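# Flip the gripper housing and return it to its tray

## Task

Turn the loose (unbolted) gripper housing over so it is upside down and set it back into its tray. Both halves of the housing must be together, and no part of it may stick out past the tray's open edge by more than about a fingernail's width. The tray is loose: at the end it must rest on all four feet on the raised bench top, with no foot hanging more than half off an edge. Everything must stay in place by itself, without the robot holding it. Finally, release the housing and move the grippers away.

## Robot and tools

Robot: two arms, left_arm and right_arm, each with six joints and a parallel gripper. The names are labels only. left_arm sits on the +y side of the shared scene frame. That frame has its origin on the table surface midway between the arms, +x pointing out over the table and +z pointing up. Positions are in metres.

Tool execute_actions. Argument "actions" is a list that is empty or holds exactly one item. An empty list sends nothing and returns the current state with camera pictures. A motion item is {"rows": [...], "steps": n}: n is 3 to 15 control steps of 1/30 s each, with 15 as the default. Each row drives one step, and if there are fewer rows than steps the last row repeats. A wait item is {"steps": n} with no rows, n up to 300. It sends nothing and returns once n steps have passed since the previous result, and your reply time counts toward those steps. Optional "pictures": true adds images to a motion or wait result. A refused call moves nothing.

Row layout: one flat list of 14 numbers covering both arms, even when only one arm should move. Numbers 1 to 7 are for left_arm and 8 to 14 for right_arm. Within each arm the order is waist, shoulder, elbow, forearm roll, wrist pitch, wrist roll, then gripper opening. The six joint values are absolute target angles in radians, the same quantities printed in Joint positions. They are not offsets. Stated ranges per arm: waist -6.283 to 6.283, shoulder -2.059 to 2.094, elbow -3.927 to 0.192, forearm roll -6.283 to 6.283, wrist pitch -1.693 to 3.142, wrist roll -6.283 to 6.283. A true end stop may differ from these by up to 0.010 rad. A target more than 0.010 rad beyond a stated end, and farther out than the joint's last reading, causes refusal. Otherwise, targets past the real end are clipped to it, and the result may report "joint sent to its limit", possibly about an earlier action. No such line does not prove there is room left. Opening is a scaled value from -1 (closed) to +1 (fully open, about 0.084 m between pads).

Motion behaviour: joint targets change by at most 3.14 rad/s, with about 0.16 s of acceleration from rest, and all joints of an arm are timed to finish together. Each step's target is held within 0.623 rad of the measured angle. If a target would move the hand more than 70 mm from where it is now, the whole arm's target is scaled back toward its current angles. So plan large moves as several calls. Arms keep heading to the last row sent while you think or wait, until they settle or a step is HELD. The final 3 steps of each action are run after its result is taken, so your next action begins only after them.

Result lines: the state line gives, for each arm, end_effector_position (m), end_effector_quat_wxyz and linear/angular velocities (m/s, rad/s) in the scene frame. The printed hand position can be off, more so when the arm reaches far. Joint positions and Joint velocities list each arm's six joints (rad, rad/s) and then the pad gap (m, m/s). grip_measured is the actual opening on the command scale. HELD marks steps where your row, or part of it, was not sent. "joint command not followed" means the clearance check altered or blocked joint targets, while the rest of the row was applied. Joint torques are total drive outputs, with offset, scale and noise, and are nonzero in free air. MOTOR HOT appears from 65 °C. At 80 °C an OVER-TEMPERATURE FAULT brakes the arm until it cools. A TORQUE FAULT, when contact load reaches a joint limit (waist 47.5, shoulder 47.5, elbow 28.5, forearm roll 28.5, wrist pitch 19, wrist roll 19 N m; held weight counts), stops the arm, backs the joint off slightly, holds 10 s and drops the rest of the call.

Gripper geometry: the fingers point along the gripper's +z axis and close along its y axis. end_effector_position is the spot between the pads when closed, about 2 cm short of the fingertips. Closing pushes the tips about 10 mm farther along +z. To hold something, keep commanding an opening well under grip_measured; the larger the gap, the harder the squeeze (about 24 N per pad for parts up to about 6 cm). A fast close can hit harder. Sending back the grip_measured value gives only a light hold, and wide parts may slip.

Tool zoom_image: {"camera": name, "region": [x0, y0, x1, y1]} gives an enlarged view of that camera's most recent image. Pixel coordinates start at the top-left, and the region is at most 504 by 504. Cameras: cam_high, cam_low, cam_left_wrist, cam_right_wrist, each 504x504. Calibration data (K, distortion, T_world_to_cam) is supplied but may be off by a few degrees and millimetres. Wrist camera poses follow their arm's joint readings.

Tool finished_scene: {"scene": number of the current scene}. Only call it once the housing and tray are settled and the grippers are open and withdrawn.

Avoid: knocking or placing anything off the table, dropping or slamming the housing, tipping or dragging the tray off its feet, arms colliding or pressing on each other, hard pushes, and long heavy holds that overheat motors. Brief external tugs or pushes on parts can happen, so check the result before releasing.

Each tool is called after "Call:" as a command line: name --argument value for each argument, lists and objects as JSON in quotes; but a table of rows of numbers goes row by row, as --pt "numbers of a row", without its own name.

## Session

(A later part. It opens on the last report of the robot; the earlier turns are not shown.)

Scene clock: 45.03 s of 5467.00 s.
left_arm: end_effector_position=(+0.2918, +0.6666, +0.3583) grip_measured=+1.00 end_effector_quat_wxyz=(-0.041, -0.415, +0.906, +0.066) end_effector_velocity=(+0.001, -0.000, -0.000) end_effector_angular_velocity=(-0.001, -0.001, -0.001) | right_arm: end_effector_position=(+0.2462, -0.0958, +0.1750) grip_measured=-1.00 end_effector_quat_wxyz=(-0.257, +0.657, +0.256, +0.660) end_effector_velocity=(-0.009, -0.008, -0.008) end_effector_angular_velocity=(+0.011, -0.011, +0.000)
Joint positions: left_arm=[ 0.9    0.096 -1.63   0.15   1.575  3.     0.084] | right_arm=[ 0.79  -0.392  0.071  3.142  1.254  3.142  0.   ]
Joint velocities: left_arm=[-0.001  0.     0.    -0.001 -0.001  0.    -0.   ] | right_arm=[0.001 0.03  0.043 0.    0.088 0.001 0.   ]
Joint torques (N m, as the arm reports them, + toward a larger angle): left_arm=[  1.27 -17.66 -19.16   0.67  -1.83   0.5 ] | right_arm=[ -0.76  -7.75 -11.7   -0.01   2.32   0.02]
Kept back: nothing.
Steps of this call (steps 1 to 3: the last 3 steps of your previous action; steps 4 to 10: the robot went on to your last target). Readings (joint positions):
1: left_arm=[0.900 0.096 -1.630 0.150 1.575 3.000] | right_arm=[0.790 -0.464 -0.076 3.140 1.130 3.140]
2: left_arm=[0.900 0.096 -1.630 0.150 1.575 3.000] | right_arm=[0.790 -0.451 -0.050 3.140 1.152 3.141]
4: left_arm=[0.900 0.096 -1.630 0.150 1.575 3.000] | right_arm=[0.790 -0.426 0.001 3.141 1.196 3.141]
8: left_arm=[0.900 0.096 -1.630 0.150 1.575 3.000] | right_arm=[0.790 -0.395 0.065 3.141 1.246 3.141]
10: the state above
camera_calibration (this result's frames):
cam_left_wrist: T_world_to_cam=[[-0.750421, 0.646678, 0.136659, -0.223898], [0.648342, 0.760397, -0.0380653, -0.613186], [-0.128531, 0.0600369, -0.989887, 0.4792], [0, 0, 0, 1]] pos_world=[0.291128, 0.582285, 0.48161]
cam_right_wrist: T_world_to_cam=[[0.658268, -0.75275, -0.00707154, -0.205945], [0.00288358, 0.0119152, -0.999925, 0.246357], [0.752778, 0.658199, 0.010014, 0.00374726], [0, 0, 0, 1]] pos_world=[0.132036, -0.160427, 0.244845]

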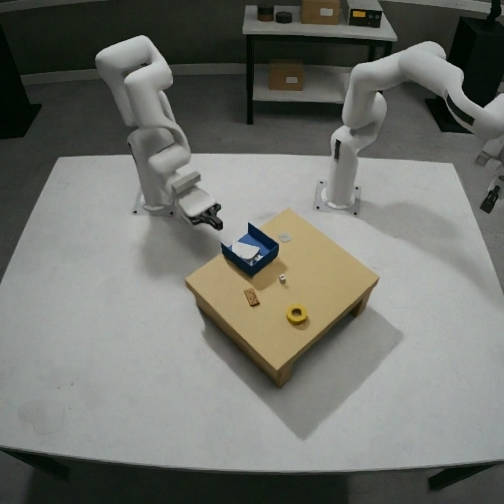

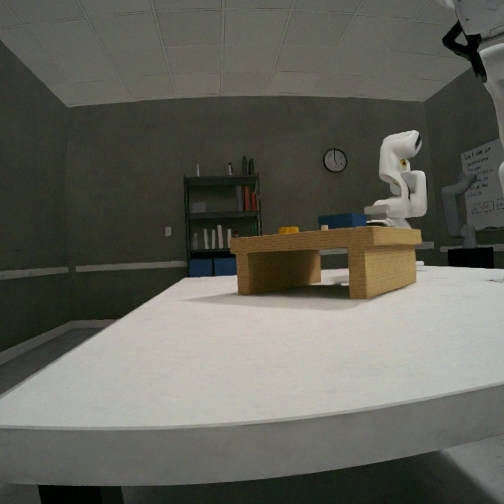

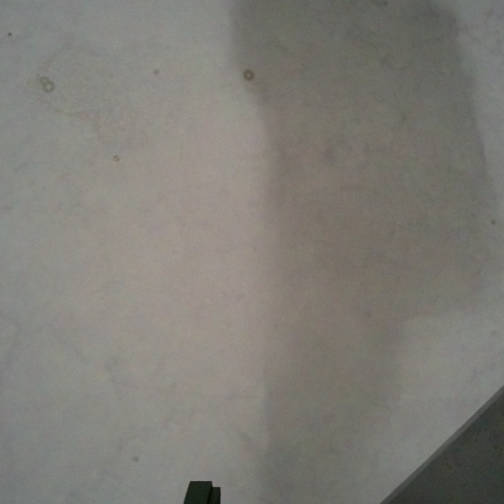

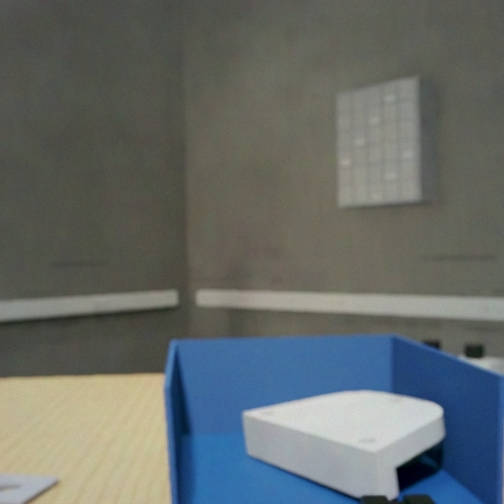

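Call:
execute_actions --actions '[{"rows":[[0.9,0.096,-1.63,0.15,1.575,3.0,1,0.79,-0.6,-0.35,3.1416,0.9,3.1416,-1]],"steps":15}]'

Call:
execute_actions --actions '[{"rows":[[0.9,0.096,-1.63,0.15,1.575,3.0,1,0.79,-0.3,-1.0,1.5,1.2,1.5,-1]],"steps":15}]'

Call:
execute_actions --actions '[{"steps":15}]'

Call:
execute_actions --actions '[{"rows":[[0.9,0.096,-1.63,0.15,1.575,3.0,1,0.779,0.12,-1.43,0,1.31,0,-1]],"steps":15}]'

Call:
execute_actions --actions '[{"steps":22}]'

Call:
execute_actions --actions '[{"rows":[[0.9,0.096,-1.63,0.15,1.575,3.0,1,0.779,0.156,-1.3684,0,1.2124,0,-1],[0.9,0.096,-1.63,0.15,1.575,3.0,1,0.779,0.156,-1.3684,0,1.2124,0,-1],[0.9,0.096,-1.63,0.15,1.575,3.0,1,0.779,0.156,-1.3684,0,1.2124,0,-1],[0.9,0.096,-1.63,0.15,1.575,3.0,1,0.779,0.156,-1.3684,0,1.2124,0,-1],[0.9,0.096,-1.63,0.15,1.575,3.0,1,0.779,0.166,-1.338,0,1.172,0,-1],[0.9,0.096,-1.63,0.15,1.575,3.0,1,0.779,0.166,-1.338,0,1.172,0,-1],[0.9,0.096,-1.63,0.15,1.575,3.0,1,0.779,0.176,-1.308,0,1.132,0,-1],[0.9,0.096,-1.63,0.15,1.575,3.0,1,0.779,0.176,-1.308,0,1.132,0,-1],[0.9,0.096,-1.63,0.15,1.575,3.0,1,0.779,0.183,-1.288,0,1.105,0,-1]],"steps":15}]'

Call:
execute_actions --actions '[{"steps":8}]' --pictures true

Scene clock: 45.83 s of 5467.00 s.
left_arm: end_effector_position=(+0.2918, +0.6666, +0.3583) grip_measured=+1.00 end_effector_quat_wxyz=(-0.041, -0.415, +0.906, +0.066) end_effector_velocity=(+0.001, -0.000, -0.000) end_effector_angular_velocity=(-0.001, -0.002, -0.000) | right_arm: end_effector_position=(+0.2986, -0.0477, +0.2936) grip_measured=-1.00 end_effector_quat_wxyz=(-0.277, +0.601, +0.234, +0.712) end_effector_velocity=(+0.115, +0.106, +0.409) end_effector_angular_velocity=(+0.337, -0.369, +0.001)
Joint positions: left_arm=[ 0.9    0.096 -1.63   0.15   1.575  3.     0.084] | right_arm=[ 0.79  -0.514 -0.177  3.142  1.047  3.142  0.   ]
Joint velocities: left_arm=[-0.     0.    -0.    -0.002 -0.    -0.     0.   ] | right_arm=[-0.    -0.373 -0.755 -0.002 -0.629 -0.     0.   ]
Joint torques (N m, as the arm reports them, + toward a larger angle): left_arm=[  1.29 -17.8  -19.2    0.73  -1.86   0.48] | right_arm=[ -0.93  -8.14 -15.9    0.13   2.58  -0.23]
Steps of this call (steps 1 to 12: the robot went on to your last target; steps 13 to 24: the first 12 steps of this action). Readings (joint positions):
13: left_arm=[0.900 0.096 -1.630 0.150 1.575 3.000] | right_arm=[0.790 -0.388 0.077 3.142 1.261 3.142]
14: left_arm=[0.900 0.096 -1.630 0.150 1.575 3.000] | right_arm=[0.790 -0.390 0.074 3.142 1.255 3.142]
16: left_arm=[0.900 0.096 -1.630 0.150 1.575 3.000] | right_arm=[0.790 -0.410 0.037 3.142 1.218 3.142]
20: left_arm=[0.900 0.096 -1.630 0.150 1.575 3.000] | right_arm=[0.790 -0.464 -0.077 3.142 1.132 3.142]
24: the state above

Scene clock: 46.33 s of 5467.00 s.
left_arm: end_effector_position=(+0.2918, +0.6666, +0.3583) grip_measured=+1.00 end_effector_quat_wxyz=(-0.041, -0.415, +0.906, +0.066) end_effector_velocity=(-0.000, -0.000, +0.000) end_effector_angular_velocity=(+0.001, +0.001, -0.001) | right_arm: end_effector_position=(+0.3093, +0.0321, +0.4875) grip_measured=-1.00 end_effector_quat_wxyz=(-0.191, +0.363, +0.374, +0.832) end_effector_velocity=(-0.084, +0.202, +0.358) end_effector_angular_velocity=(-0.616, -2.040, +0.136)
Joint positions: left_arm=[ 0.9    0.096 -1.63   0.15   1.575  3.     0.084] | right_arm=[ 0.79  -0.465 -0.572  2.849  1.043  2.849  0.   ]
Joint velocities: left_arm=[-0.001  0.     0.     0.001  0.     0.    -0.   ] | right_arm=[ 0.     0.331 -0.847 -1.097  0.31  -1.094  0.   ]
Joint torques (N m, as the arm reports them, + toward a larger angle): left_arm=[  1.15 -17.9  -19.05   0.58  -1.83   0.57] | right_arm=[ -1.16 -13.33 -18.77  -0.16   2.93   0.11]
Steps of this call (steps 1 to 3: the last 3 steps of your previous action; steps 4 to 15: the first 12 steps of this action). Readings (joint positions):
4: left_arm=[0.900 0.096 -1.630 0.150 1.575 3.000] | right_arm=[0.790 -0.563 -0.276 3.141 0.963 3.141]
5: left_arm=[0.900 0.096 -1.630 0.150 1.575 3.000] | right_arm=[0.790 -0.571 -0.300 3.137 0.949 3.136]
7: left_arm=[0.900 0.096 -1.630 0.150 1.575 3.000] | right_arm=[0.790 -0.561 -0.350 3.096 0.953 3.095]
11: left_arm=[0.900 0.096 -1.630 0.150 1.575 3.000] | right_arm=[0.790 -0.508 -0.460 2.980 1.002 2.980]
15: the state above

Scene clock: 46.83 s of 5467.00 s.
left_arm: end_effector_position=(+0.2918, +0.6666, +0.3583) grip_measured=+1.00 end_effector_quat_wxyz=(-0.041, -0.415, +0.906, +0.066) end_effector_velocity=(+0.000, +0.000, +0.000) end_effector_angular_velocity=(+0.001, -0.000, +0.000) | right_arm: end_effector_position=(+0.1933, +0.1261, +0.5321) grip_measured=-1.00 end_effector_quat_wxyz=(+0.242, -0.397, +0.536, +0.704) end_effector_velocity=(-0.187, +0.021, -0.389) end_effector_angular_velocity=(-0.891, -4.151, +0.546)
Joint positions: left_arm=[ 0.9    0.096 -1.63   0.15   1.575  3.     0.084] | right_arm=[ 0.79  -0.312 -0.971  1.814  1.189  1.814  0.   ]
Joint velocities: left_arm=[ 0.     0.    -0.     0.    -0.001 -0.     0.   ] | right_arm=[-0.002  0.125 -0.28  -2.539  0.109 -2.522  0.   ]
Joint torques (N m, as the arm reports them, + toward a larger angle): left_arm=[  1.31 -17.65 -19.19   0.55  -1.95   0.45] | right_arm=[ -1.95 -17.83 -17.12   1.99   0.98   0.79]
Kept back: nothing.
Steps of this call (steps 1 to 3: the last 3 steps of your previous action; steps 4 to 15: the robot went on to your last target). Readings (joint positions):
1: left_arm=[0.900 0.096 -1.630 0.150 1.575 3.000] | right_arm=[0.790 -0.454 -0.601 2.812 1.054 2.811]
2: left_arm=[0.900 0.096 -1.630 0.150 1.575 3.000] | right_arm=[0.790 -0.443 -0.629 2.771 1.064 2.771]
4: left_arm=[0.900 0.096 -1.630 0.150 1.575 3.000] | right_arm=[0.790 -0.420 -0.688 2.680 1.086 2.680]
8: left_arm=[0.900 0.096 -1.630 0.150 1.575 3.000] | right_arm=[0.790 -0.374 -0.809 2.440 1.130 2.439]
15: the state above

Scene clock: 47.23 s of 5467.00 s.
left_arm: end_effector_position=(+0.2918, +0.6666, +0.3583) grip_measured=+1.00 end_effector_quat_wxyz=(-0.041, -0.415, +0.906, +0.066) end_effector_velocity=(+0.001, -0.001, +0.000) end_effector_angular_velocity=(-0.001, -0.001, -0.001) | right_arm: end_effector_position=(+0.2255, +0.1365, +0.3912) grip_measured=-1.00 end_effector_quat_wxyz=(-0.311, +0.834, -0.271, -0.366) end_effector_velocity=(+0.154, -0.131, -0.360) end_effector_angular_velocity=(-0.523, -2.599, +1.665)
Joint positions: left_arm=[ 0.9    0.096 -1.63   0.15   1.575  3.     0.084] | right_arm=[ 0.782 -0.004 -1.298  1.046  1.276  1.046  0.   ]
Joint velocities: left_arm=[-0.001  0.    -0.001 -0.001  0.001 -0.     0.   ] | right_arm=[-0.012  0.516 -0.565 -1.938  0.143 -1.933  0.   ]
Joint torques (N m, as the arm reports them, + toward a larger angle): left_arm=[  1.13 -17.81 -19.09   0.49  -1.81   0.47] | right_arm=[ -0.56 -28.32 -18.09   0.04  -0.53  -0.04]
Steps of this call (steps 1 to 12: the first 12 steps of this action). Readings (joint positions):
1: left_arm=[0.900 0.096 -1.630 0.150 1.575 3.000] | right_arm=[0.790 -0.308 -0.980 1.734 1.192 1.734]
2: left_arm=[0.900 0.096 -1.630 0.150 1.575 3.000] | right_arm=[0.790 -0.302 -0.988 1.663 1.196 1.664]
4: left_arm=[0.900 0.096 -1.630 0.150 1.575 3.000] | right_arm=[0.789 -0.261 -1.038 1.545 1.210 1.545]
8: left_arm=[0.900 0.096 -1.630 0.150 1.575 3.000] | right_arm=[0.785 -0.096 -1.204 1.300 1.251 1.300]
12: the state above

Scene clock: 47.97 s of 5467.00 s.
left_arm: end_effector_position=(+0.2918, +0.6666, +0.3583) grip_measured=+1.00 end_effector_quat_wxyz=(-0.041, -0.415, +0.906, +0.066) end_effector_velocity=(+0.000, -0.001, -0.001) end_effector_angular_velocity=(-0.002, -0.001, -0.001) | right_arm: end_effector_position=(+0.3518, -0.0042, +0.2784) grip_measured=-1.00 end_effector_quat_wxyz=(-0.003, +0.935, +0.354, -0.001) end_effector_velocity=(+0.012, -0.011, -0.000) end_effector_angular_velocity=(-0.052, -0.049, +0.097)
Joint positions: left_arm=[ 0.9    0.096 -1.63   0.15   1.575  3.     0.084] | right_arm=[ 0.779  0.119 -1.43   0.007  1.31   0.007  0.   ]
Joint velocities: left_arm=[-0.001 -0.     0.001 -0.002 -0.001  0.     0.   ] | right_arm=[ 0.001  0.005 -0.006 -0.074  0.    -0.077  0.   ]
Joint torques (N m, as the arm reports them, + toward a larger angle): left_arm=[  1.23 -17.89 -19.16   0.59  -1.75   0.5 ] | right_arm=[ -1.75 -28.64 -17.96  -0.28  -1.38   0.3 ]
Kept back: nothing.
Steps of this call (steps 1 to 3: the last 3 steps of your previous action; steps 4 to 22: the robot went on to your last target). Readings (joint positions):
1: left_arm=[0.900 0.096 -1.630 0.150 1.575 3.000] | right_arm=[0.782 0.012 -1.316 0.981 1.280 0.981]
2: left_arm=[0.900 0.096 -1.630 0.150 1.575 3.000] | right_arm=[0.781 0.027 -1.331 0.916 1.284 0.916]
4: left_arm=[0.900 0.096 -1.630 0.150 1.575 3.000] | right_arm=[0.781 0.050 -1.355 0.787 1.291 0.787]
8: left_arm=[0.900 0.096 -1.630 0.150 1.575 3.000] | right_arm=[0.780 0.080 -1.387 0.528 1.299 0.528]
22: the state above

Scene clock: 48.37 s of 5467.00 s.
left_arm: end_effector_position=(+0.2918, +0.6666, +0.3583) grip_measured=+1.00 end_effector_quat_wxyz=(-0.041, -0.415, +0.906, +0.066) end_effector_velocity=(+0.000, -0.000, +0.000) end_effector_angular_velocity=(+0.001, +0.000, -0.001) | right_arm: end_effector_position=(+0.3578, -0.0011, +0.2091) grip_measured=-1.00 end_effector_quat_wxyz=(+0.001, +0.934, +0.358, -0.002) end_effector_velocity=(-0.007, -0.007, -0.129) end_effector_angular_velocity=(-0.027, +0.027, +0.002)
Joint positions: left_arm=[ 0.9    0.096 -1.63   0.15   1.575  3.     0.084] | right_arm=[ 0.779  0.177 -1.305  0.     1.132  0.     0.   ]
Joint velocities: left_arm=[-0.001  0.    -0.001  0.001  0.001  0.    -0.   ] | right_arm=[-0.     0.094  0.248 -0.002 -0.303 -0.001  0.   ]
Joint torques (N m, as the arm reports them, + toward a larger angle): left_arm=[  1.36 -17.79 -19.21   0.63  -1.76   0.44] | right_arm=[ -1.01 -34.19 -20.93  -0.61  -1.79   0.07]
Steps of this call (steps 1 to 12: the first 12 steps of this action). Readings (joint positions):
1: left_arm=[0.900 0.096 -1.630 0.150 1.575 3.000] | right_arm=[0.779 0.119 -1.430 0.005 1.309 0.005]
2: left_arm=[0.900 0.096 -1.630 0.150 1.575 3.000] | right_arm=[0.779 0.121 -1.427 0.004 1.304 0.003]
4: left_arm=[0.900 0.096 -1.630 0.150 1.575 3.000] | right_arm=[0.779 0.131 -1.409 0.002 1.267 0.002]
8: left_arm=[0.900 0.096 -1.630 0.150 1.575 3.000] | right_arm=[0.779 0.161 -1.352 0.001 1.196 0.000]
12: the state above

Scene clock: 48.63 s of 5467.00 s.
left_arm: end_effector_position=(+0.2918, +0.6666, +0.3583) grip_measured=+1.00 end_effector_quat_wxyz=(-0.041, -0.415, +0.906, +0.066) end_effector_velocity=(-0.001, +0.001, +0.000) end_effector_angular_velocity=(+0.001, +0.001, +0.002) | right_arm: end_effector_position=(+0.3588, -0.0002, +0.2028) grip_measured=-1.00 end_effector_quat_wxyz=(-0.001, +0.934, +0.358, +0.001) end_effector_velocity=(+0.001, +0.001, -0.000) end_effector_angular_velocity=(+0.006, -0.006, -0.000)
Joint positions: left_arm=[ 0.9    0.096 -1.63   0.15   1.575  3.     0.084] | right_arm=[ 0.779  0.181 -1.291  0.     1.106  0.     0.   ]
Joint velocities: left_arm=[ 0.002 -0.     0.     0.001  0.     0.    -0.   ] | right_arm=[-0.    -0.003  0.007  0.    -0.013 -0.     0.   ]
Joint torques (N m, as the arm reports them, + toward a larger angle): left_arm=[  1.1  -17.54 -19.12   0.79  -1.92   0.42] | right_arm=[ -1.22 -26.32 -16.7   -0.39  -1.57   0.07]
Kept back: nothing.
Steps of this call (steps 1 to 3: the last 3 steps of your previous action; steps 4 to 8: the robot went on to your last target). Readings (joint positions):
1: left_arm=[0.900 0.096 -1.630 0.150 1.575 3.000] | right_arm=[0.779 0.180 -1.299 0.000 1.123 0.000]
2: left_arm=[0.900 0.096 -1.630 0.150 1.575 3.000] | right_arm=[0.779 0.181 -1.294 0.000 1.118 0.000]
4: left_arm=[0.900 0.096 -1.630 0.150 1.575 3.000] | right_arm=[0.779 0.181 -1.292 0.000 1.111 0.000]
8: the state above
camera_calibration (this result's frames):
cam_left_wrist: T_world_to_cam=[[-0.750421, 0.646678, 0.136659, -0.223899], [0.648342, 0.760397, -0.0380654, -0.613186], [-0.128531, 0.0600369, -0.989887, 0.4792], [0, 0, 0, 1]] pos_world=[0.291128, 0.582285, 0.48161]
cam_right_wrist: T_world_to_cam=[[0.662779, -0.748416, 0.0244405, -0.215897], [-0.748469, -0.663112, -0.00877179, 0.341149], [0.0227717, -0.0124792, -0.999663, 0.322301], [0, 0, 0, 1]] pos_world=[0.391092, 0.0686618, 0.330461]

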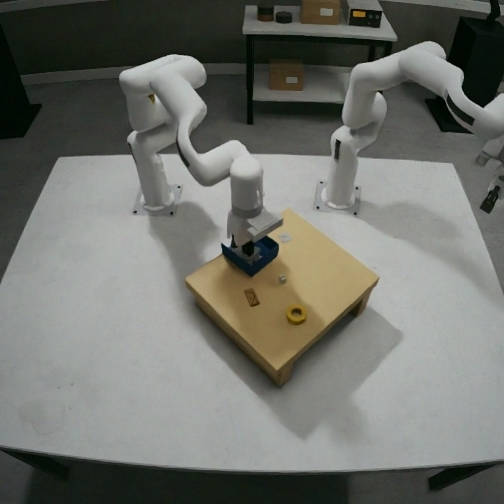

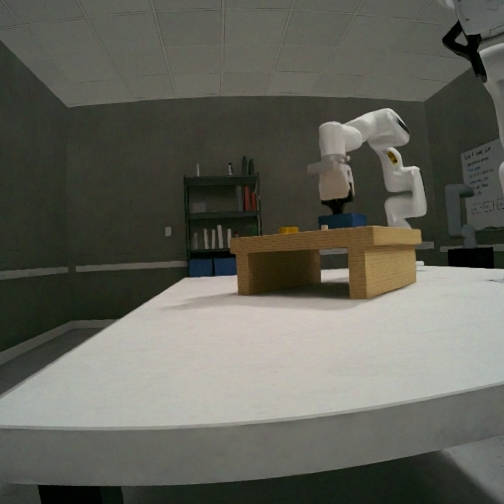

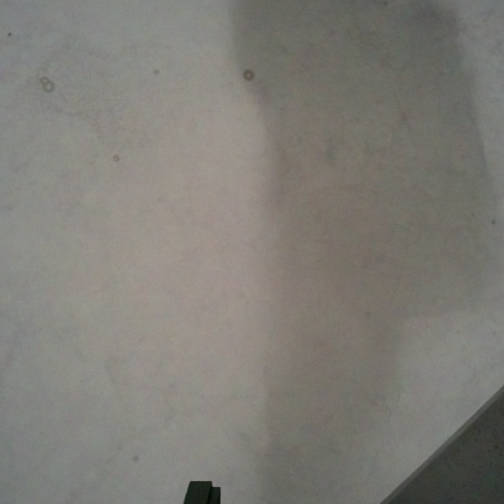

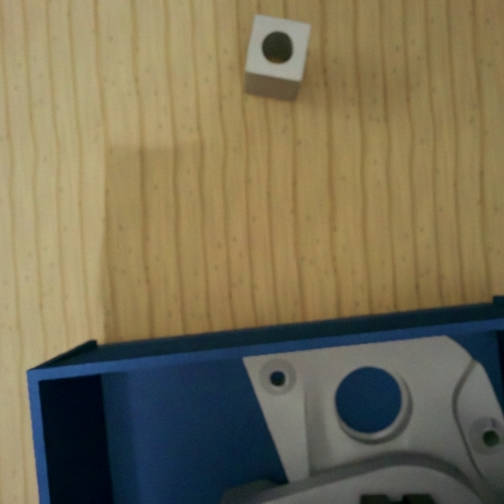

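Call:
execute_actions --actions '[{"rows":[[0.9,0.096,-1.63,0.15,1.575,3.0,1,0.779,0.1869,-1.2777,0,1.0908,0,-1],[0.9,0.096,-1.63,0.15,1.575,3.0,1,0.779,0.1869,-1.2777,0,1.0908,0,-1],[0.9,0.096,-1.63,0.15,1.575,3.0,1,0.779,0.1869,-1.2777,0,1.0908,0,-1],[0.9,0.096,-1.63,0.15,1.575,3.0,1,0.779,0.1869,-1.2777,0,1.0908,0,-1],[0.9,0.096,-1.63,0.15,1.575,3.0,1,0.779,0.204,-1.30,0,1.097,0,-1],[0.9,0.096,-1.63,0.15,1.575,3.0,1,0.779,0.204,-1.30,0,1.097,0,-1],[0.9,0.096,-1.63,0.15,1.575,3.0,1,0.779,0.221,-1.324,0,1.103,0,-1],[0.9,0.096,-1.63,0.15,1.575,3.0,1,0.779,0.221,-1.324,0,1.103,0,-1],[0.9,0.096,-1.63,0.15,1.575,3.0,1,0.779,0.238,-1.347,0,1.109,0,-1],[0.9,0.096,-1.63,0.15,1.575,3.0,1,0.779,0.238,-1.347,0,1.109,0,-1],[0.9,0.096,-1.63,0.15,1.575,3.0,1,0.779,0.255,-1.37,0,1.115,0,-1]],"steps":15}]'

Call:
execute_actions --actions '[{"steps":8}]' --pictures true

Scene clock: 49.27 s of 5467.00 s.
left_arm: end_effector_position=(+0.2918, +0.6666, +0.3583) grip_measured=+1.00 end_effector_quat_wxyz=(-0.041, -0.415, +0.906, +0.066) end_effector_velocity=(+0.000, -0.000, -0.000) end_effector_angular_velocity=(-0.000, +0.000, -0.001) | right_arm: end_effector_position=(+0.3685, +0.0091, +0.2002) grip_measured=-1.00 end_effector_quat_wxyz=(-0.002, +0.934, +0.358, +0.004) end_effector_velocity=(+0.054, +0.048, -0.005) end_effector_angular_velocity=(-0.007, +0.002, +0.002)
Joint positions: left_arm=[ 0.9    0.096 -1.63   0.15   1.575  3.     0.084] | right_arm=[ 0.78   0.225 -1.339  0.     1.106  0.     0.   ]
Joint velocities: left_arm=[-0.001 -0.     0.     0.     0.    -0.     0.   ] | right_arm=[-0.     0.255 -0.329 -0.004  0.08  -0.     0.   ]
Joint torques (N m, as the arm reports them, + toward a larger angle): left_arm=[  1.51 -17.56 -19.15   0.62  -1.79   0.39] | right_arm=[-3.49 -7.17 -5.47 -1.05 -1.06  0.23]
Steps of this call (steps 1 to 7: the robot went on to your last target; steps 8 to 19: the first 12 steps of this action). Readings (joint positions):
8: left_arm=[0.900 0.096 -1.630 0.150 1.575 3.000] | right_arm=[0.779 0.182 -1.289 -0.000 1.105 0.000]
9: left_arm=[0.900 0.096 -1.630 0.150 1.575 3.000] | right_arm=[0.779 0.182 -1.288 -0.000 1.102 0.000]
11: left_arm=[0.900 0.096 -1.630 0.150 1.575 3.000] | right_arm=[0.779 0.182 -1.286 0.000 1.097 0.000]
15: left_arm=[0.900 0.096 -1.630 0.150 1.575 3.000] | right_arm=[0.780 0.195 -1.300 0.000 1.097 0.000]
19: the state above

Scene clock: 49.53 s of 5467.00 s.
left_arm: end_effector_position=(+0.2918, +0.6666, +0.3583) grip_measured=+1.00 end_effector_quat_wxyz=(-0.041, -0.415, +0.906, +0.066) end_effector_velocity=(-0.001, +0.000, -0.000) end_effector_angular_velocity=(-0.000, +0.001, +0.001) | right_arm: end_effector_position=(+0.3744, +0.0141, +0.1996) grip_measured=-1.00 end_effector_quat_wxyz=(-0.002, +0.934, +0.358, +0.004) end_effector_velocity=(+0.003, +0.001, +0.000) end_effector_angular_velocity=(-0.002, +0.003, -0.003)
Joint positions: left_arm=[ 0.9    0.096 -1.63   0.15   1.575  3.     0.084] | right_arm=[ 0.779  0.252 -1.374  0.     1.114  0.     0.   ]
Joint velocities: left_arm=[ 0.001  0.     0.001  0.    -0.     0.     0.   ] | right_arm=[-0.002  0.014 -0.02   0.001  0.01  -0.     0.   ]
Joint torques (N m, as the arm reports them, + toward a larger angle): left_arm=[  1.11 -17.55 -19.     0.75  -1.8    0.54] | right_arm=[-4.61 -6.93 -3.79 -1.2  -0.64 -0.07]
Kept back: nothing.
Steps of this call (steps 1 to 3: the last 3 steps of your previous action; steps 4 to 8: the robot went on to your last target). Readings (joint positions):
1: left_arm=[0.900 0.096 -1.630 0.150 1.575 3.000] | right_arm=[0.780 0.233 -1.350 0.000 1.108 0.000]
2: left_arm=[0.900 0.096 -1.630 0.150 1.575 3.000] | right_arm=[0.780 0.239 -1.358 0.000 1.110 0.000]
4: left_arm=[0.900 0.096 -1.630 0.150 1.575 3.000] | right_arm=[0.780 0.247 -1.368 0.000 1.112 0.000]
8: the state above
camera_calibration (this result's frames):
cam_left_wrist: T_world_to_cam=[[-0.750421, 0.646678, 0.136659, -0.223899], [0.648342, 0.760397, -0.0380653, -0.613186], [-0.128531, 0.0600369, -0.989887, 0.4792], [0, 0, 0, 1]] pos_world=[0.291128, 0.582285, 0.48161]
cam_right_wrist: T_world_to_cam=[[0.662869, -0.748344, 0.0242176, -0.215441], [-0.748263, -0.663253, -0.0140859, 0.363311], [0.0266035, -0.00878401, -0.999607, 0.317464], [0, 0, 0, 1]] pos_world=[0.406215, 0.0825319, 0.327674]

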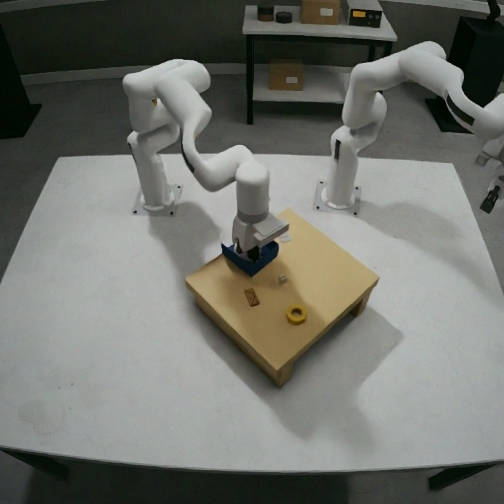

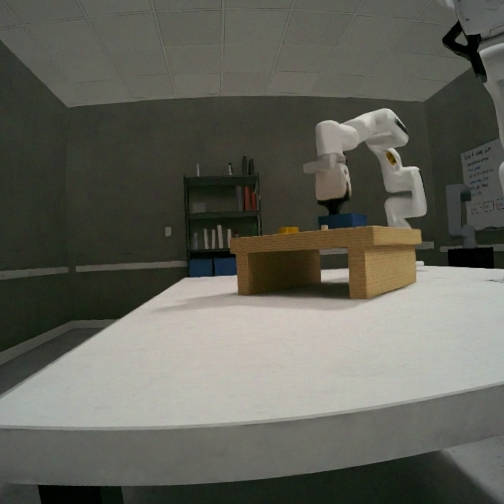

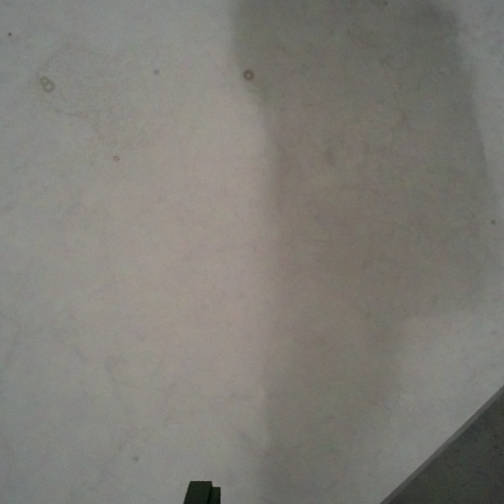

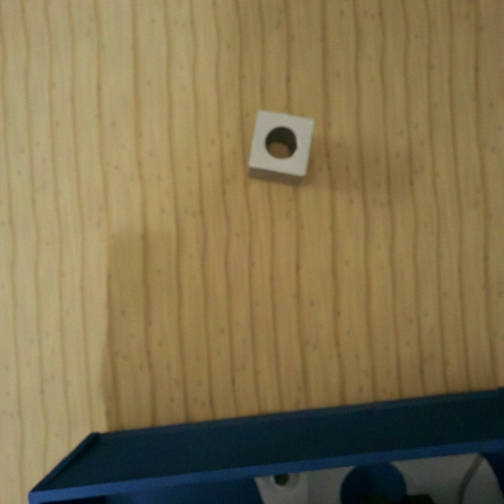

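Call:
execute_actions --actions '[{"rows":[[0.9,0.096,-1.63,0.15,1.575,3.0,1,0.779,0.235,-1.43,0,1.195,0,-1],[0.9,0.096,-1.63,0.15,1.575,3.0,1,0.779,0.235,-1.43,0,1.195,0,-1],[0.9,0.096,-1.63,0.15,1.575,3.0,1,0.779,0.235,-1.43,0,1.195,0,-1],[0.9,0.096,-1.63,0.15,1.575,3.0,1,0.779,0.235,-1.43,0,1.195,0,-1],[0.9,0.096,-1.63,0.15,1.575,3.0,1,0.779,0.235,-1.43,0,1.195,0,-1],[0.9,0.096,-1.63,0.15,1.575,3.0,1,0.84,0.12,-1.49,0,1.37,1.571,-1]],"steps":15}]'

Call:
execute_actions --actions '[{"steps":22}]' --pictures true

Scene clock: 50.10 s of 5467.00 s.
left_arm: end_effector_position=(+0.2918, +0.6666, +0.3583) grip_measured=+1.00 end_effector_quat_wxyz=(-0.041, -0.415, +0.906, +0.066) end_effector_velocity=(-0.000, +0.001, +0.000) end_effector_angular_velocity=(+0.001, -0.000, +0.001) | right_arm: end_effector_position=(+0.3573, +0.0140, +0.2483) grip_measured=-1.00 end_effector_quat_wxyz=(+0.003, +0.968, +0.250, -0.005) end_effector_velocity=(-0.134, +0.044, +0.308) end_effector_angular_velocity=(+0.057, -0.101, -2.240)
Joint positions: left_arm=[ 0.9    0.096 -1.63   0.15   1.575  3.     0.084] | right_arm=[ 0.801  0.197 -1.446 -0.     1.261  0.25   0.   ]
Joint velocities: left_arm=[ 0.001  0.    -0.001  0.    -0.    -0.    -0.   ] | right_arm=[ 0.233 -0.449 -0.269  0.003  0.607  2.472  0.   ]
Joint torques (N m, as the arm reports them, + toward a larger angle): left_arm=[  1.34 -17.74 -19.3    0.72  -1.81   0.51] | right_arm=[ -0.75 -33.27 -19.16  -0.53  -1.47   0.58]
Steps of this call (steps 1 to 5: the robot went on to your last target; steps 6 to 17: the first 12 steps of this action). Readings (joint positions):
6: left_arm=[0.900 0.096 -1.630 0.150 1.575 3.000] | right_arm=[0.779 0.253 -1.376 0.000 1.115 0.000]
7: left_arm=[0.900 0.096 -1.630 0.150 1.575 3.000] | right_arm=[0.779 0.253 -1.379 0.000 1.121 0.000]
9: left_arm=[0.900 0.096 -1.630 0.150 1.575 3.000] | right_arm=[0.779 0.251 -1.392 -0.000 1.153 -0.000]
13: left_arm=[0.900 0.096 -1.630 0.150 1.575 3.000] | right_arm=[0.779 0.240 -1.418 -0.001 1.195 0.023]
17: the state above

Scene clock: 50.83 s of 5467.00 s.
left_arm: end_effector_position=(+0.2918, +0.6666, +0.3583) grip_measured=+1.00 end_effector_quat_wxyz=(-0.041, -0.415, +0.906, +0.066) end_effector_velocity=(-0.001, +0.000, -0.001) end_effector_angular_velocity=(-0.001, +0.001, +0.001) | right_arm: end_effector_position=(+0.3315, +0.0173, +0.2989) grip_measured=-1.00 end_effector_quat_wxyz=(+0.000, +0.926, -0.377, -0.000) end_effector_velocity=(-0.001, +0.001, +0.002) end_effector_angular_velocity=(+0.004, -0.002, -0.052)
Joint positions: left_arm=[ 0.9    0.096 -1.63   0.15   1.575  3.     0.084] | right_arm=[ 0.84   0.12  -1.49  -0.     1.37   1.566  0.   ]
Joint velocities: left_arm=[ 0.001  0.     0.001 -0.     0.     0.    -0.   ] | right_arm=[ 0.002 -0.002 -0.002  0.001  0.     0.054  0.   ]
Joint torques (N m, as the arm reports them, + toward a larger angle): left_arm=[  1.32 -17.63 -19.1    0.63  -1.82   0.52] | right_arm=[ -0.45 -28.38 -17.92  -0.31  -1.57  -0.04]
Kept back: nothing.
Steps of this call (steps 1 to 3: the last 3 steps of your previous action; steps 4 to 22: the robot went on to your last target). Readings (joint positions):
1: left_arm=[0.900 0.096 -1.630 0.150 1.575 3.000] | right_arm=[0.809 0.182 -1.455 -0.000 1.281 0.336]
2: left_arm=[0.900 0.096 -1.630 0.150 1.575 3.000] | right_arm=[0.816 0.168 -1.464 -0.000 1.300 0.427]
4: left_arm=[0.900 0.096 -1.630 0.150 1.575 3.000] | right_arm=[0.827 0.145 -1.478 -0.000 1.330 0.614]
8: left_arm=[0.900 0.096 -1.630 0.150 1.575 3.000] | right_arm=[0.837 0.126 -1.487 -0.000 1.359 0.991]
22: the state above
camera_calibration (this result's frames):
cam_left_wrist: T_world_to_cam=[[-0.750421, 0.646678, 0.136659, -0.223899], [0.648342, 0.760397, -0.0380653, -0.613186], [-0.128531, 0.0600369, -0.989887, 0.4792], [0, 0, 0, 1]] pos_world=[0.291128, 0.582285, 0.48161]
cam_right_wrist: T_world_to_cam=[[-0.703215, -0.710539, 0.0249738, 0.264908], [-0.710848, 0.703323, -0.0056193, 0.296122], [-0.0135719, -0.0217041, -0.999672, 0.431467], [0, 0, 0, 1]] pos_world=[0.402641, -0.0106779, 0.426373]

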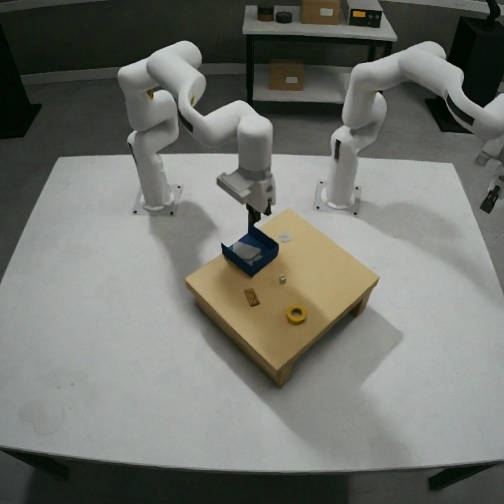

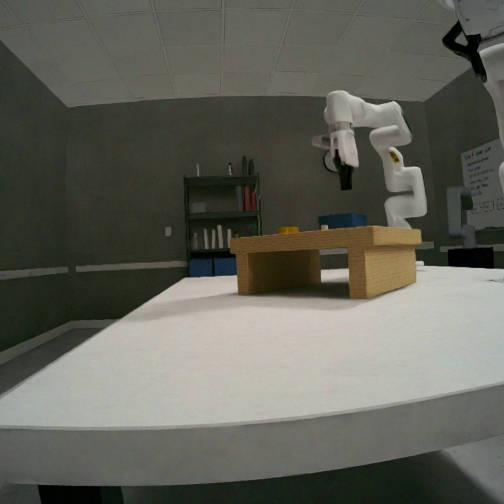

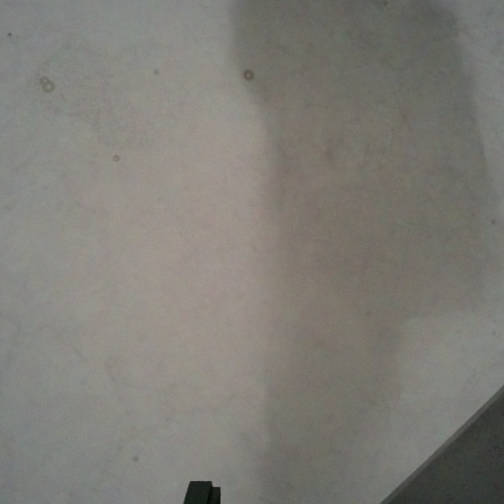

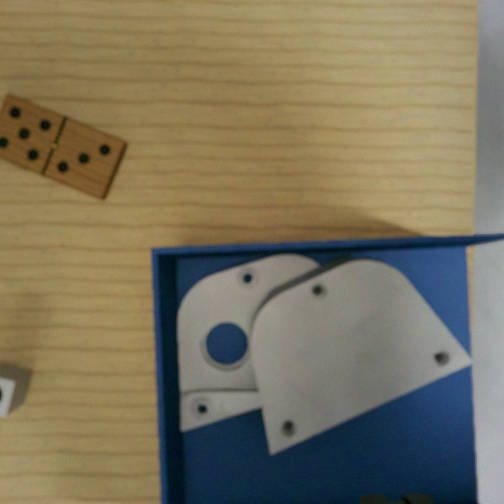

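Call:
execute_actions --actions '[{"rows":[[0.9,0.096,-1.63,0.15,1.575,3.0,1,0.7824,0.13,-1.40,0,1.27,-0.48,0.67]],"steps":15}]'

Call:
execute_actions --actions '[{"steps":12}]'

Call:
execute_actions --actions '[{"rows":[[0.9,0.096,-1.63,0.15,1.575,3.0,1,0.7824,0.1514,-1.3484,0,1.197,-0.48,0.67],[0.9,0.096,-1.63,0.15,1.575,3.0,1,0.7824,0.1514,-1.3484,0,1.197,-0.48,0.67],[0.9,0.096,-1.63,0.15,1.575,3.0,1,0.7824,0.1514,-1.3484,0,1.197,-0.48,0.67],[0.9,0.096,-1.63,0.15,1.575,3.0,1,0.7824,0.1514,-1.3484,0,1.197,-0.48,0.67],[0.9,0.096,-1.63,0.15,1.575,3.0,1,0.7824,0.166,-1.31,0,1.144,-0.48,0.67],[0.9,0.096,-1.63,0.15,1.575,3.0,1,0.7824,0.166,-1.31,0,1.144,-0.48,0.67],[0.9,0.096,-1.63,0.15,1.575,3.0,1,0.7824,0.172,-1.294,0,1.122,-0.48,0.67]],"steps":13}]'

Call:
execute_actions --actions '[{"steps":8}]' --pictures true

Scene clock: 52.03 s of 5467.00 s.
left_arm: end_effector_position=(+0.2918, +0.6666, +0.3583) grip_measured=+1.00 end_effector_quat_wxyz=(-0.041, -0.415, +0.906, +0.066) end_effector_velocity=(-0.000, -0.000, -0.001) end_effector_angular_velocity=(-0.002, +0.001, +0.001) | right_arm: end_effector_position=(+0.3501, -0.0005, +0.2671) grip_measured=+0.67 end_effector_quat_wxyz=(+0.001, +0.998, -0.056, -0.001) end_effector_velocity=(+0.032, -0.030, -0.049) end_effector_angular_velocity=(+0.017, -0.002, +2.735)
Joint positions: left_arm=[ 0.9    0.096 -1.63   0.15   1.575  3.     0.084] | right_arm=[ 0.79   0.13  -1.412 -0.     1.286  0.855  0.072]
Joint velocities: left_arm=[ 0.001  0.     0.001 -0.001  0.    -0.     0.   ] | right_arm=[-0.085  0.012  0.129  0.    -0.154 -2.82   0.   ]
Joint torques (N m, as the arm reports them, + toward a larger angle): left_arm=[  1.32 -17.59 -19.14   0.4   -1.88   0.44] | right_arm=[  2.16 -31.13 -19.61  -0.55  -1.57   0.29]
Steps of this call (steps 1 to 24: the robot went on to your last target; steps 25 to 36: the first 12 steps of this action). Readings (joint positions):
25: left_arm=[0.900 0.096 -1.630 0.150 1.575 3.000] | right_arm=[0.840 0.120 -1.490 0.000 1.370 1.571]
26: left_arm=[0.900 0.096 -1.630 0.150 1.575 3.000] | right_arm=[0.840 0.120 -1.489 0.000 1.369 1.565]
28: left_arm=[0.900 0.096 -1.630 0.150 1.575 3.000] | right_arm=[0.836 0.120 -1.483 0.000 1.361 1.516]
32: left_arm=[0.900 0.096 -1.630 0.150 1.575 3.000] | right_arm=[0.811 0.125 -1.444 -0.000 1.319 1.232]
36: the state above

Scene clock: 52.43 s of 5467.00 s.
left_arm: end_effector_position=(+0.2918, +0.6666, +0.3583) grip_measured=+1.00 end_effector_quat_wxyz=(-0.041, -0.415, +0.906, +0.066) end_effector_velocity=(-0.001, +0.000, +0.000) end_effector_angular_velocity=(+0.000, +0.001, +0.001) | right_arm: end_effector_position=(+0.3532, -0.0027, +0.2635) grip_measured=+0.67 end_effector_quat_wxyz=(-0.000, +0.880, +0.474, +0.000) end_effector_velocity=(+0.000, -0.000, -0.001) end_effector_angular_velocity=(+0.000, +0.000, +2.204)
Joint positions: left_arm=[ 0.9    0.096 -1.63   0.15   1.575  3.     0.084] | right_arm=[ 0.783  0.13  -1.4    0.     1.27  -0.253  0.072]
Joint velocities: left_arm=[ 0.001 -0.     0.     0.001  0.001  0.     0.   ] | right_arm=[-0.001  0.     0.002  0.001 -0.003 -2.204 -0.   ]
Joint torques (N m, as the arm reports them, + toward a larger angle): left_arm=[  1.3  -17.67 -19.14   0.64  -1.86   0.38] | right_arm=[ -0.71 -28.8  -18.21  -0.14  -1.47   0.5 ]
Kept back: nothing.
Steps of this call (steps 1 to 3: the last 3 steps of your previous action; steps 4 to 12: the robot went on to your last target). Readings (joint positions):
1: left_arm=[0.900 0.096 -1.630 0.150 1.575 3.000] | right_arm=[0.788 0.130 -1.408 -0.000 1.281 0.760]
2: left_arm=[0.900 0.096 -1.630 0.150 1.575 3.000] | right_arm=[0.786 0.130 -1.406 -0.000 1.278 0.666]
4: left_arm=[0.900 0.096 -1.630 0.150 1.575 3.000] | right_arm=[0.784 0.130 -1.403 -0.000 1.274 0.478]
8: left_arm=[0.900 0.096 -1.630 0.150 1.575 3.000] | right_arm=[0.783 0.130 -1.401 0.000 1.271 0.101]
12: the state above

Scene clock: 52.77 s of 5467.00 s.
left_arm: end_effector_position=(+0.2918, +0.6666, +0.3583) grip_measured=+1.00 end_effector_quat_wxyz=(-0.041, -0.415, +0.906, +0.066) end_effector_velocity=(+0.000, -0.000, +0.000) end_effector_angular_velocity=(+0.000, +0.001, -0.001) | right_arm: end_effector_position=(+0.3558, -0.0011, +0.2157) grip_measured=+0.67 end_effector_quat_wxyz=(+0.001, +0.822, +0.569, -0.001) end_effector_velocity=(+0.063, +0.018, -0.015) end_effector_angular_velocity=(+0.131, -0.202, +0.029)
Joint positions: left_arm=[ 0.9    0.096 -1.63   0.15   1.575  3.     0.084] | right_arm=[ 0.782  0.167 -1.311 -0.001  1.147 -0.475  0.072]
Joint velocities: left_arm=[-0.001  0.    -0.     0.001  0.     0.    -0.   ] | right_arm=[-0.039  0.019  0.07  -0.043 -0.327 -0.05  -0.008]
Joint torques (N m, as the arm reports them, + toward a larger angle): left_arm=[  1.39 -17.45 -19.18   0.54  -1.84   0.44] | right_arm=[  3.99 -25.74 -14.03   2.    -0.45   0.04]
Steps of this call (steps 1 to 10: the first 10 steps of this action). Readings (joint positions):
1: left_arm=[0.900 0.096 -1.630 0.150 1.575 3.000] | right_arm=[0.783 0.130 -1.400 0.000 1.270 -0.320]
2: left_arm=[0.900 0.096 -1.630 0.150 1.575 3.000] | right_arm=[0.783 0.130 -1.398 0.000 1.266 -0.372]
4: left_arm=[0.900 0.096 -1.630 0.150 1.575 3.000] | right_arm=[0.783 0.136 -1.382 -0.000 1.237 -0.432]
8: left_arm=[0.900 0.096 -1.630 0.150 1.575 3.000] | right_arm=[0.782 0.158 -1.330 0.000 1.174 -0.470]
10: the state above

Scene clock: 53.03 s of 5467.00 s.
left_arm: end_effector_position=(+0.2918, +0.6666, +0.3583) grip_measured=+1.00 end_effector_quat_wxyz=(-0.041, -0.415, +0.906, +0.066) end_effector_velocity=(-0.001, +0.001, +0.000) end_effector_angular_velocity=(+0.001, +0.001, +0.002) | right_arm: end_effector_position=(+0.3556, -0.0005, +0.2079) grip_measured=+0.67 end_effector_quat_wxyz=(-0.000, +0.821, +0.571, -0.001) end_effector_velocity=(+0.005, +0.004, +0.008) end_effector_angular_velocity=(+0.019, -0.024, +0.003)
Joint positions: left_arm=[ 0.9    0.096 -1.63   0.15   1.575  3.     0.084] | right_arm=[ 0.783  0.172 -1.294  0.     1.123 -0.48   0.072]
Joint velocities: left_arm=[ 0.002 -0.001  0.001  0.001 -0.     0.    -0.   ] | right_arm=[-0.001 -0.008 -0.007 -0.002 -0.015 -0.003  0.   ]
Joint torques (N m, as the arm reports them, + toward a larger angle): left_arm=[  0.96 -17.92 -19.25   0.57  -1.77   0.44] | right_arm=[ -0.87 -29.43 -17.84  -0.31  -1.58  -0.06]
Kept back: nothing.
Steps of this call (steps 1 to 3: the last 3 steps of your previous action; steps 4 to 8: the robot went on to your last target). Readings (joint positions):
1: left_arm=[0.900 0.096 -1.630 0.150 1.575 3.000] | right_arm=[0.782 0.167 -1.308 -0.001 1.138 -0.476]
2: left_arm=[0.900 0.096 -1.630 0.150 1.575 3.000] | right_arm=[0.782 0.168 -1.303 -0.000 1.133 -0.477]
4: left_arm=[0.900 0.096 -1.630 0.150 1.575 3.000] | right_arm=[0.783 0.172 -1.296 0.000 1.128 -0.479]
8: the state above
camera_calibration (this result's frames):
cam_left_wrist: T_world_to_cam=[[-0.750421, 0.646678, 0.136659, -0.223898], [0.648342, 0.760397, -0.0380654, -0.613186], [-0.128531, 0.0600368, -0.989887, 0.4792], [0, 0, 0, 1]] pos_world=[0.291128, 0.582285, 0.48161]
cam_right_wrist: T_world_to_cam=[[0.934674, -0.354708, 0.0237914, -0.310471], [-0.354699, -0.934969, -0.00471799, 0.197617], [0.0239177, -0.00402901, -0.999706, 0.327076], [0, 0, 0, 1]] pos_world=[0.352461, 0.0759564, 0.335298]

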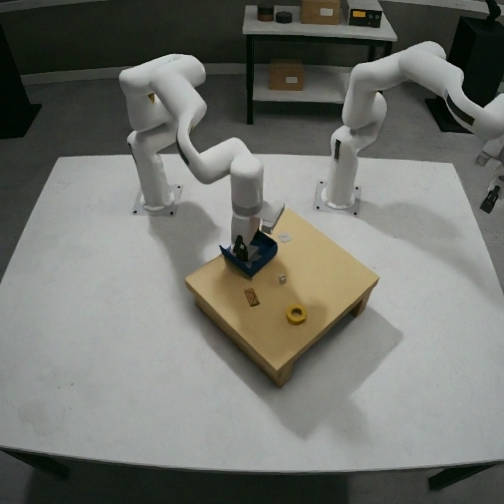

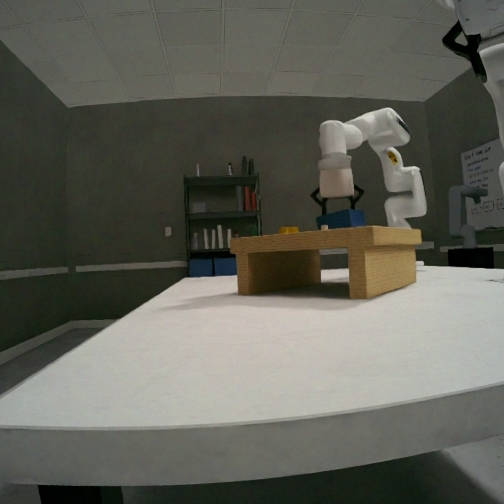

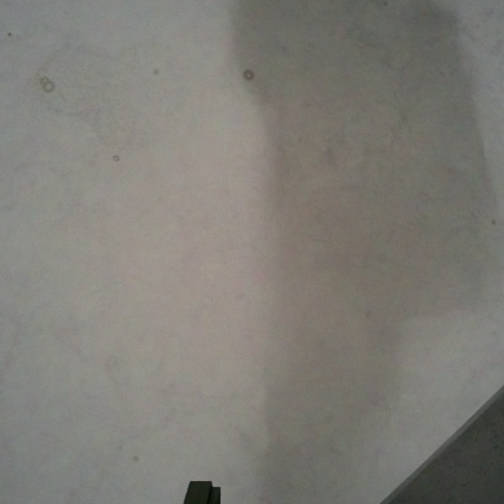

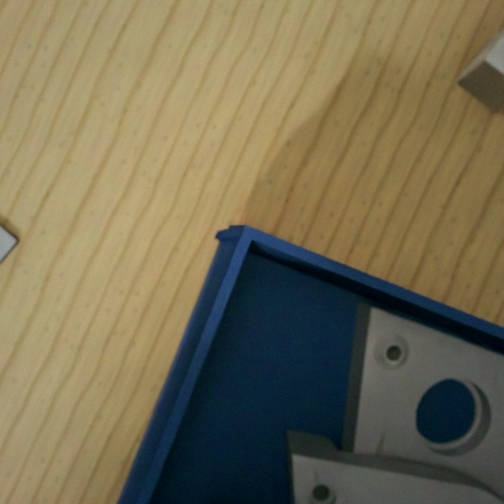

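Call:
execute_actions --actions '[{"rows":[[0.9,0.096,-1.63,0.15,1.575,3.0,1,0.7824,0.176,-1.283,0,1.107,-0.48,0.67],[0.9,0.096,-1.63,0.15,1.575,3.0,1,0.7824,0.176,-1.283,0,1.107,-0.48,0.67],[0.9,0.096,-1.63,0.15,1.575,3.0,1,0.7824,0.18,-1.272,0,1.092,-0.48,0.67],[0.9,0.096,-1.63,0.15,1.575,3.0,1,0.7824,0.18,-1.272,0,1.092,-0.48,0.67],[0.9,0.096,-1.63,0.15,1.575,3.0,1,0.7824,0.1846,-1.26,0,1.0754,-0.48,0.67]],"steps":12}]'

Call:
execute_actions --actions '[{"steps":8}]' --pictures true

Scene clock: 53.53 s of 5467.00 s.
left_arm: end_effector_position=(+0.2918, +0.6666, +0.3583) grip_measured=+1.00 end_effector_quat_wxyz=(-0.041, -0.415, +0.906, +0.066) end_effector_velocity=(-0.000, +0.000, +0.000) end_effector_angular_velocity=(+0.000, +0.000, +0.000) | right_arm: end_effector_position=(+0.3549, -0.0004, +0.1931) grip_measured=+0.66 end_effector_quat_wxyz=(-0.000, +0.821, +0.571, -0.001) end_effector_velocity=(-0.004, +0.019, -0.010) end_effector_angular_velocity=(+0.039, -0.029, +0.025)
Joint positions: left_arm=[ 0.9    0.096 -1.63   0.15   1.575  3.     0.084] | right_arm=[ 0.783  0.183 -1.265  0.001  1.083 -0.48   0.071]
Joint velocities: left_arm=[ 0. -0. -0.  0.  0. -0. -0.] | right_arm=[ 0.028  0.005  0.034  0.011 -0.086 -0.001 -0.   ]
Joint torques (N m, as the arm reports them, + toward a larger angle): left_arm=[  1.28 -17.78 -19.11   0.63  -1.75   0.58] | right_arm=[ -6.57 -27.4  -16.9   -1.26  -1.47  -0.07]
Steps of this call (steps 1 to 6: the robot went on to your last target; steps 7 to 15: the first 9 steps of this action). Readings (joint positions):
7: left_arm=[0.900 0.096 -1.630 0.150 1.575 3.000] | right_arm=[0.782 0.172 -1.294 0.000 1.122 -0.480]
8: left_arm=[0.900 0.096 -1.630 0.150 1.575 3.000] | right_arm=[0.782 0.172 -1.293 -0.000 1.119 -0.480]
10: left_arm=[0.900 0.096 -1.630 0.150 1.575 3.000] | right_arm=[0.782 0.174 -1.287 0.000 1.110 -0.480]
14: left_arm=[0.900 0.096 -1.630 0.150 1.575 3.000] | right_arm=[0.783 0.182 -1.267 0.000 1.087 -0.480]
15: the state above

Scene clock: 53.80 s of 5467.00 s.
left_arm: end_effector_position=(+0.2918, +0.6666, +0.3583) grip_measured=+1.00 end_effector_quat_wxyz=(-0.041, -0.415, +0.906, +0.066) end_effector_velocity=(+0.000, -0.001, -0.000) end_effector_angular_velocity=(-0.001, +0.000, -0.001) | right_arm: end_effector_position=(+0.3553, +0.0002, +0.1921) grip_measured=+0.66 end_effector_quat_wxyz=(-0.001, +0.821, +0.571, +0.001) end_effector_velocity=(+0.001, -0.000, -0.001) end_effector_angular_velocity=(+0.001, -0.002, -0.000)
Joint positions: left_arm=[ 0.9    0.096 -1.63   0.15   1.575  3.     0.084] | right_arm=[ 0.784  0.183 -1.262  0.001  1.076 -0.48   0.071]
Joint velocities: left_arm=[-0.001  0.     0.001 -0.001 -0.    -0.    -0.   ] | right_arm=[-0.001  0.     0.003 -0.001 -0.006 -0.    -0.   ]
Joint torques (N m, as the arm reports them, + toward a larger angle): left_arm=[  1.21 -17.66 -19.09   0.56  -1.87   0.44] | right_arm=[ -8.37 -24.07 -15.25  -1.88  -1.74   0.24]
Kept back: nothing.
Steps of this call (steps 1 to 3: the last 3 steps of your previous action; steps 4 to 8: the robot went on to your last target). Readings (joint positions):
1: left_arm=[0.900 0.096 -1.630 0.150 1.575 3.000] | right_arm=[0.784 0.183 -1.264 0.001 1.081 -0.480]
2: left_arm=[0.900 0.096 -1.630 0.150 1.575 3.000] | right_arm=[0.784 0.183 -1.263 0.001 1.079 -0.480]
4: left_arm=[0.900 0.096 -1.630 0.150 1.575 3.000] | right_arm=[0.784 0.183 -1.262 0.001 1.077 -0.480]
8: the state above
camera_calibration (this result's frames):
cam_left_wrist: T_world_to_cam=[[-0.750421, 0.646678, 0.136659, -0.223898], [0.648342, 0.760397, -0.0380654, -0.613186], [-0.128531, 0.0600368, -0.989887, 0.4792], [0, 0, 0, 1]] pos_world=[0.291128, 0.582285, 0.48161]
cam_right_wrist: T_world_to_cam=[[0.935066, -0.35359, 0.0250066, -0.309917], [-0.353496, -0.9354, -0.00824473, 0.198276], [0.0263064, -0.00113037, -0.999653, 0.310441], [0, 0, 0, 1]] pos_world=[0.351716, 0.0762343, 0.319718]

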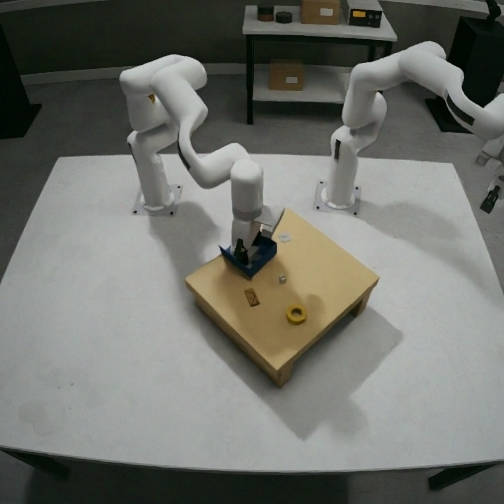

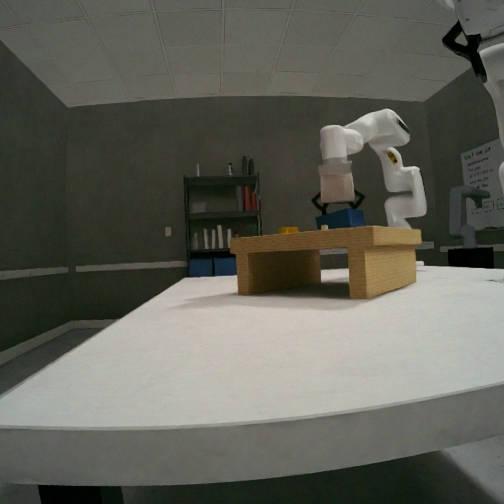

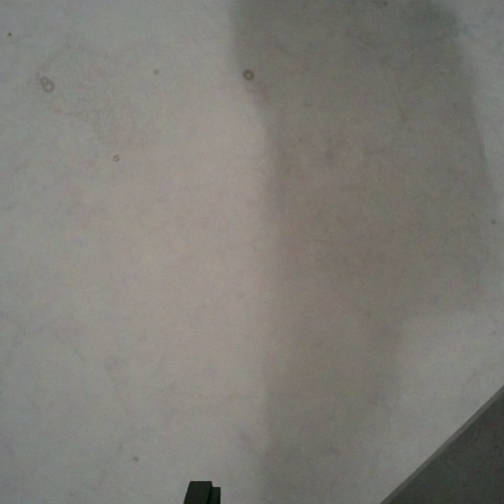

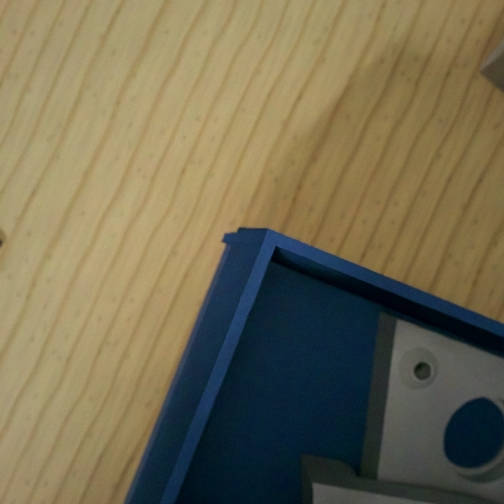

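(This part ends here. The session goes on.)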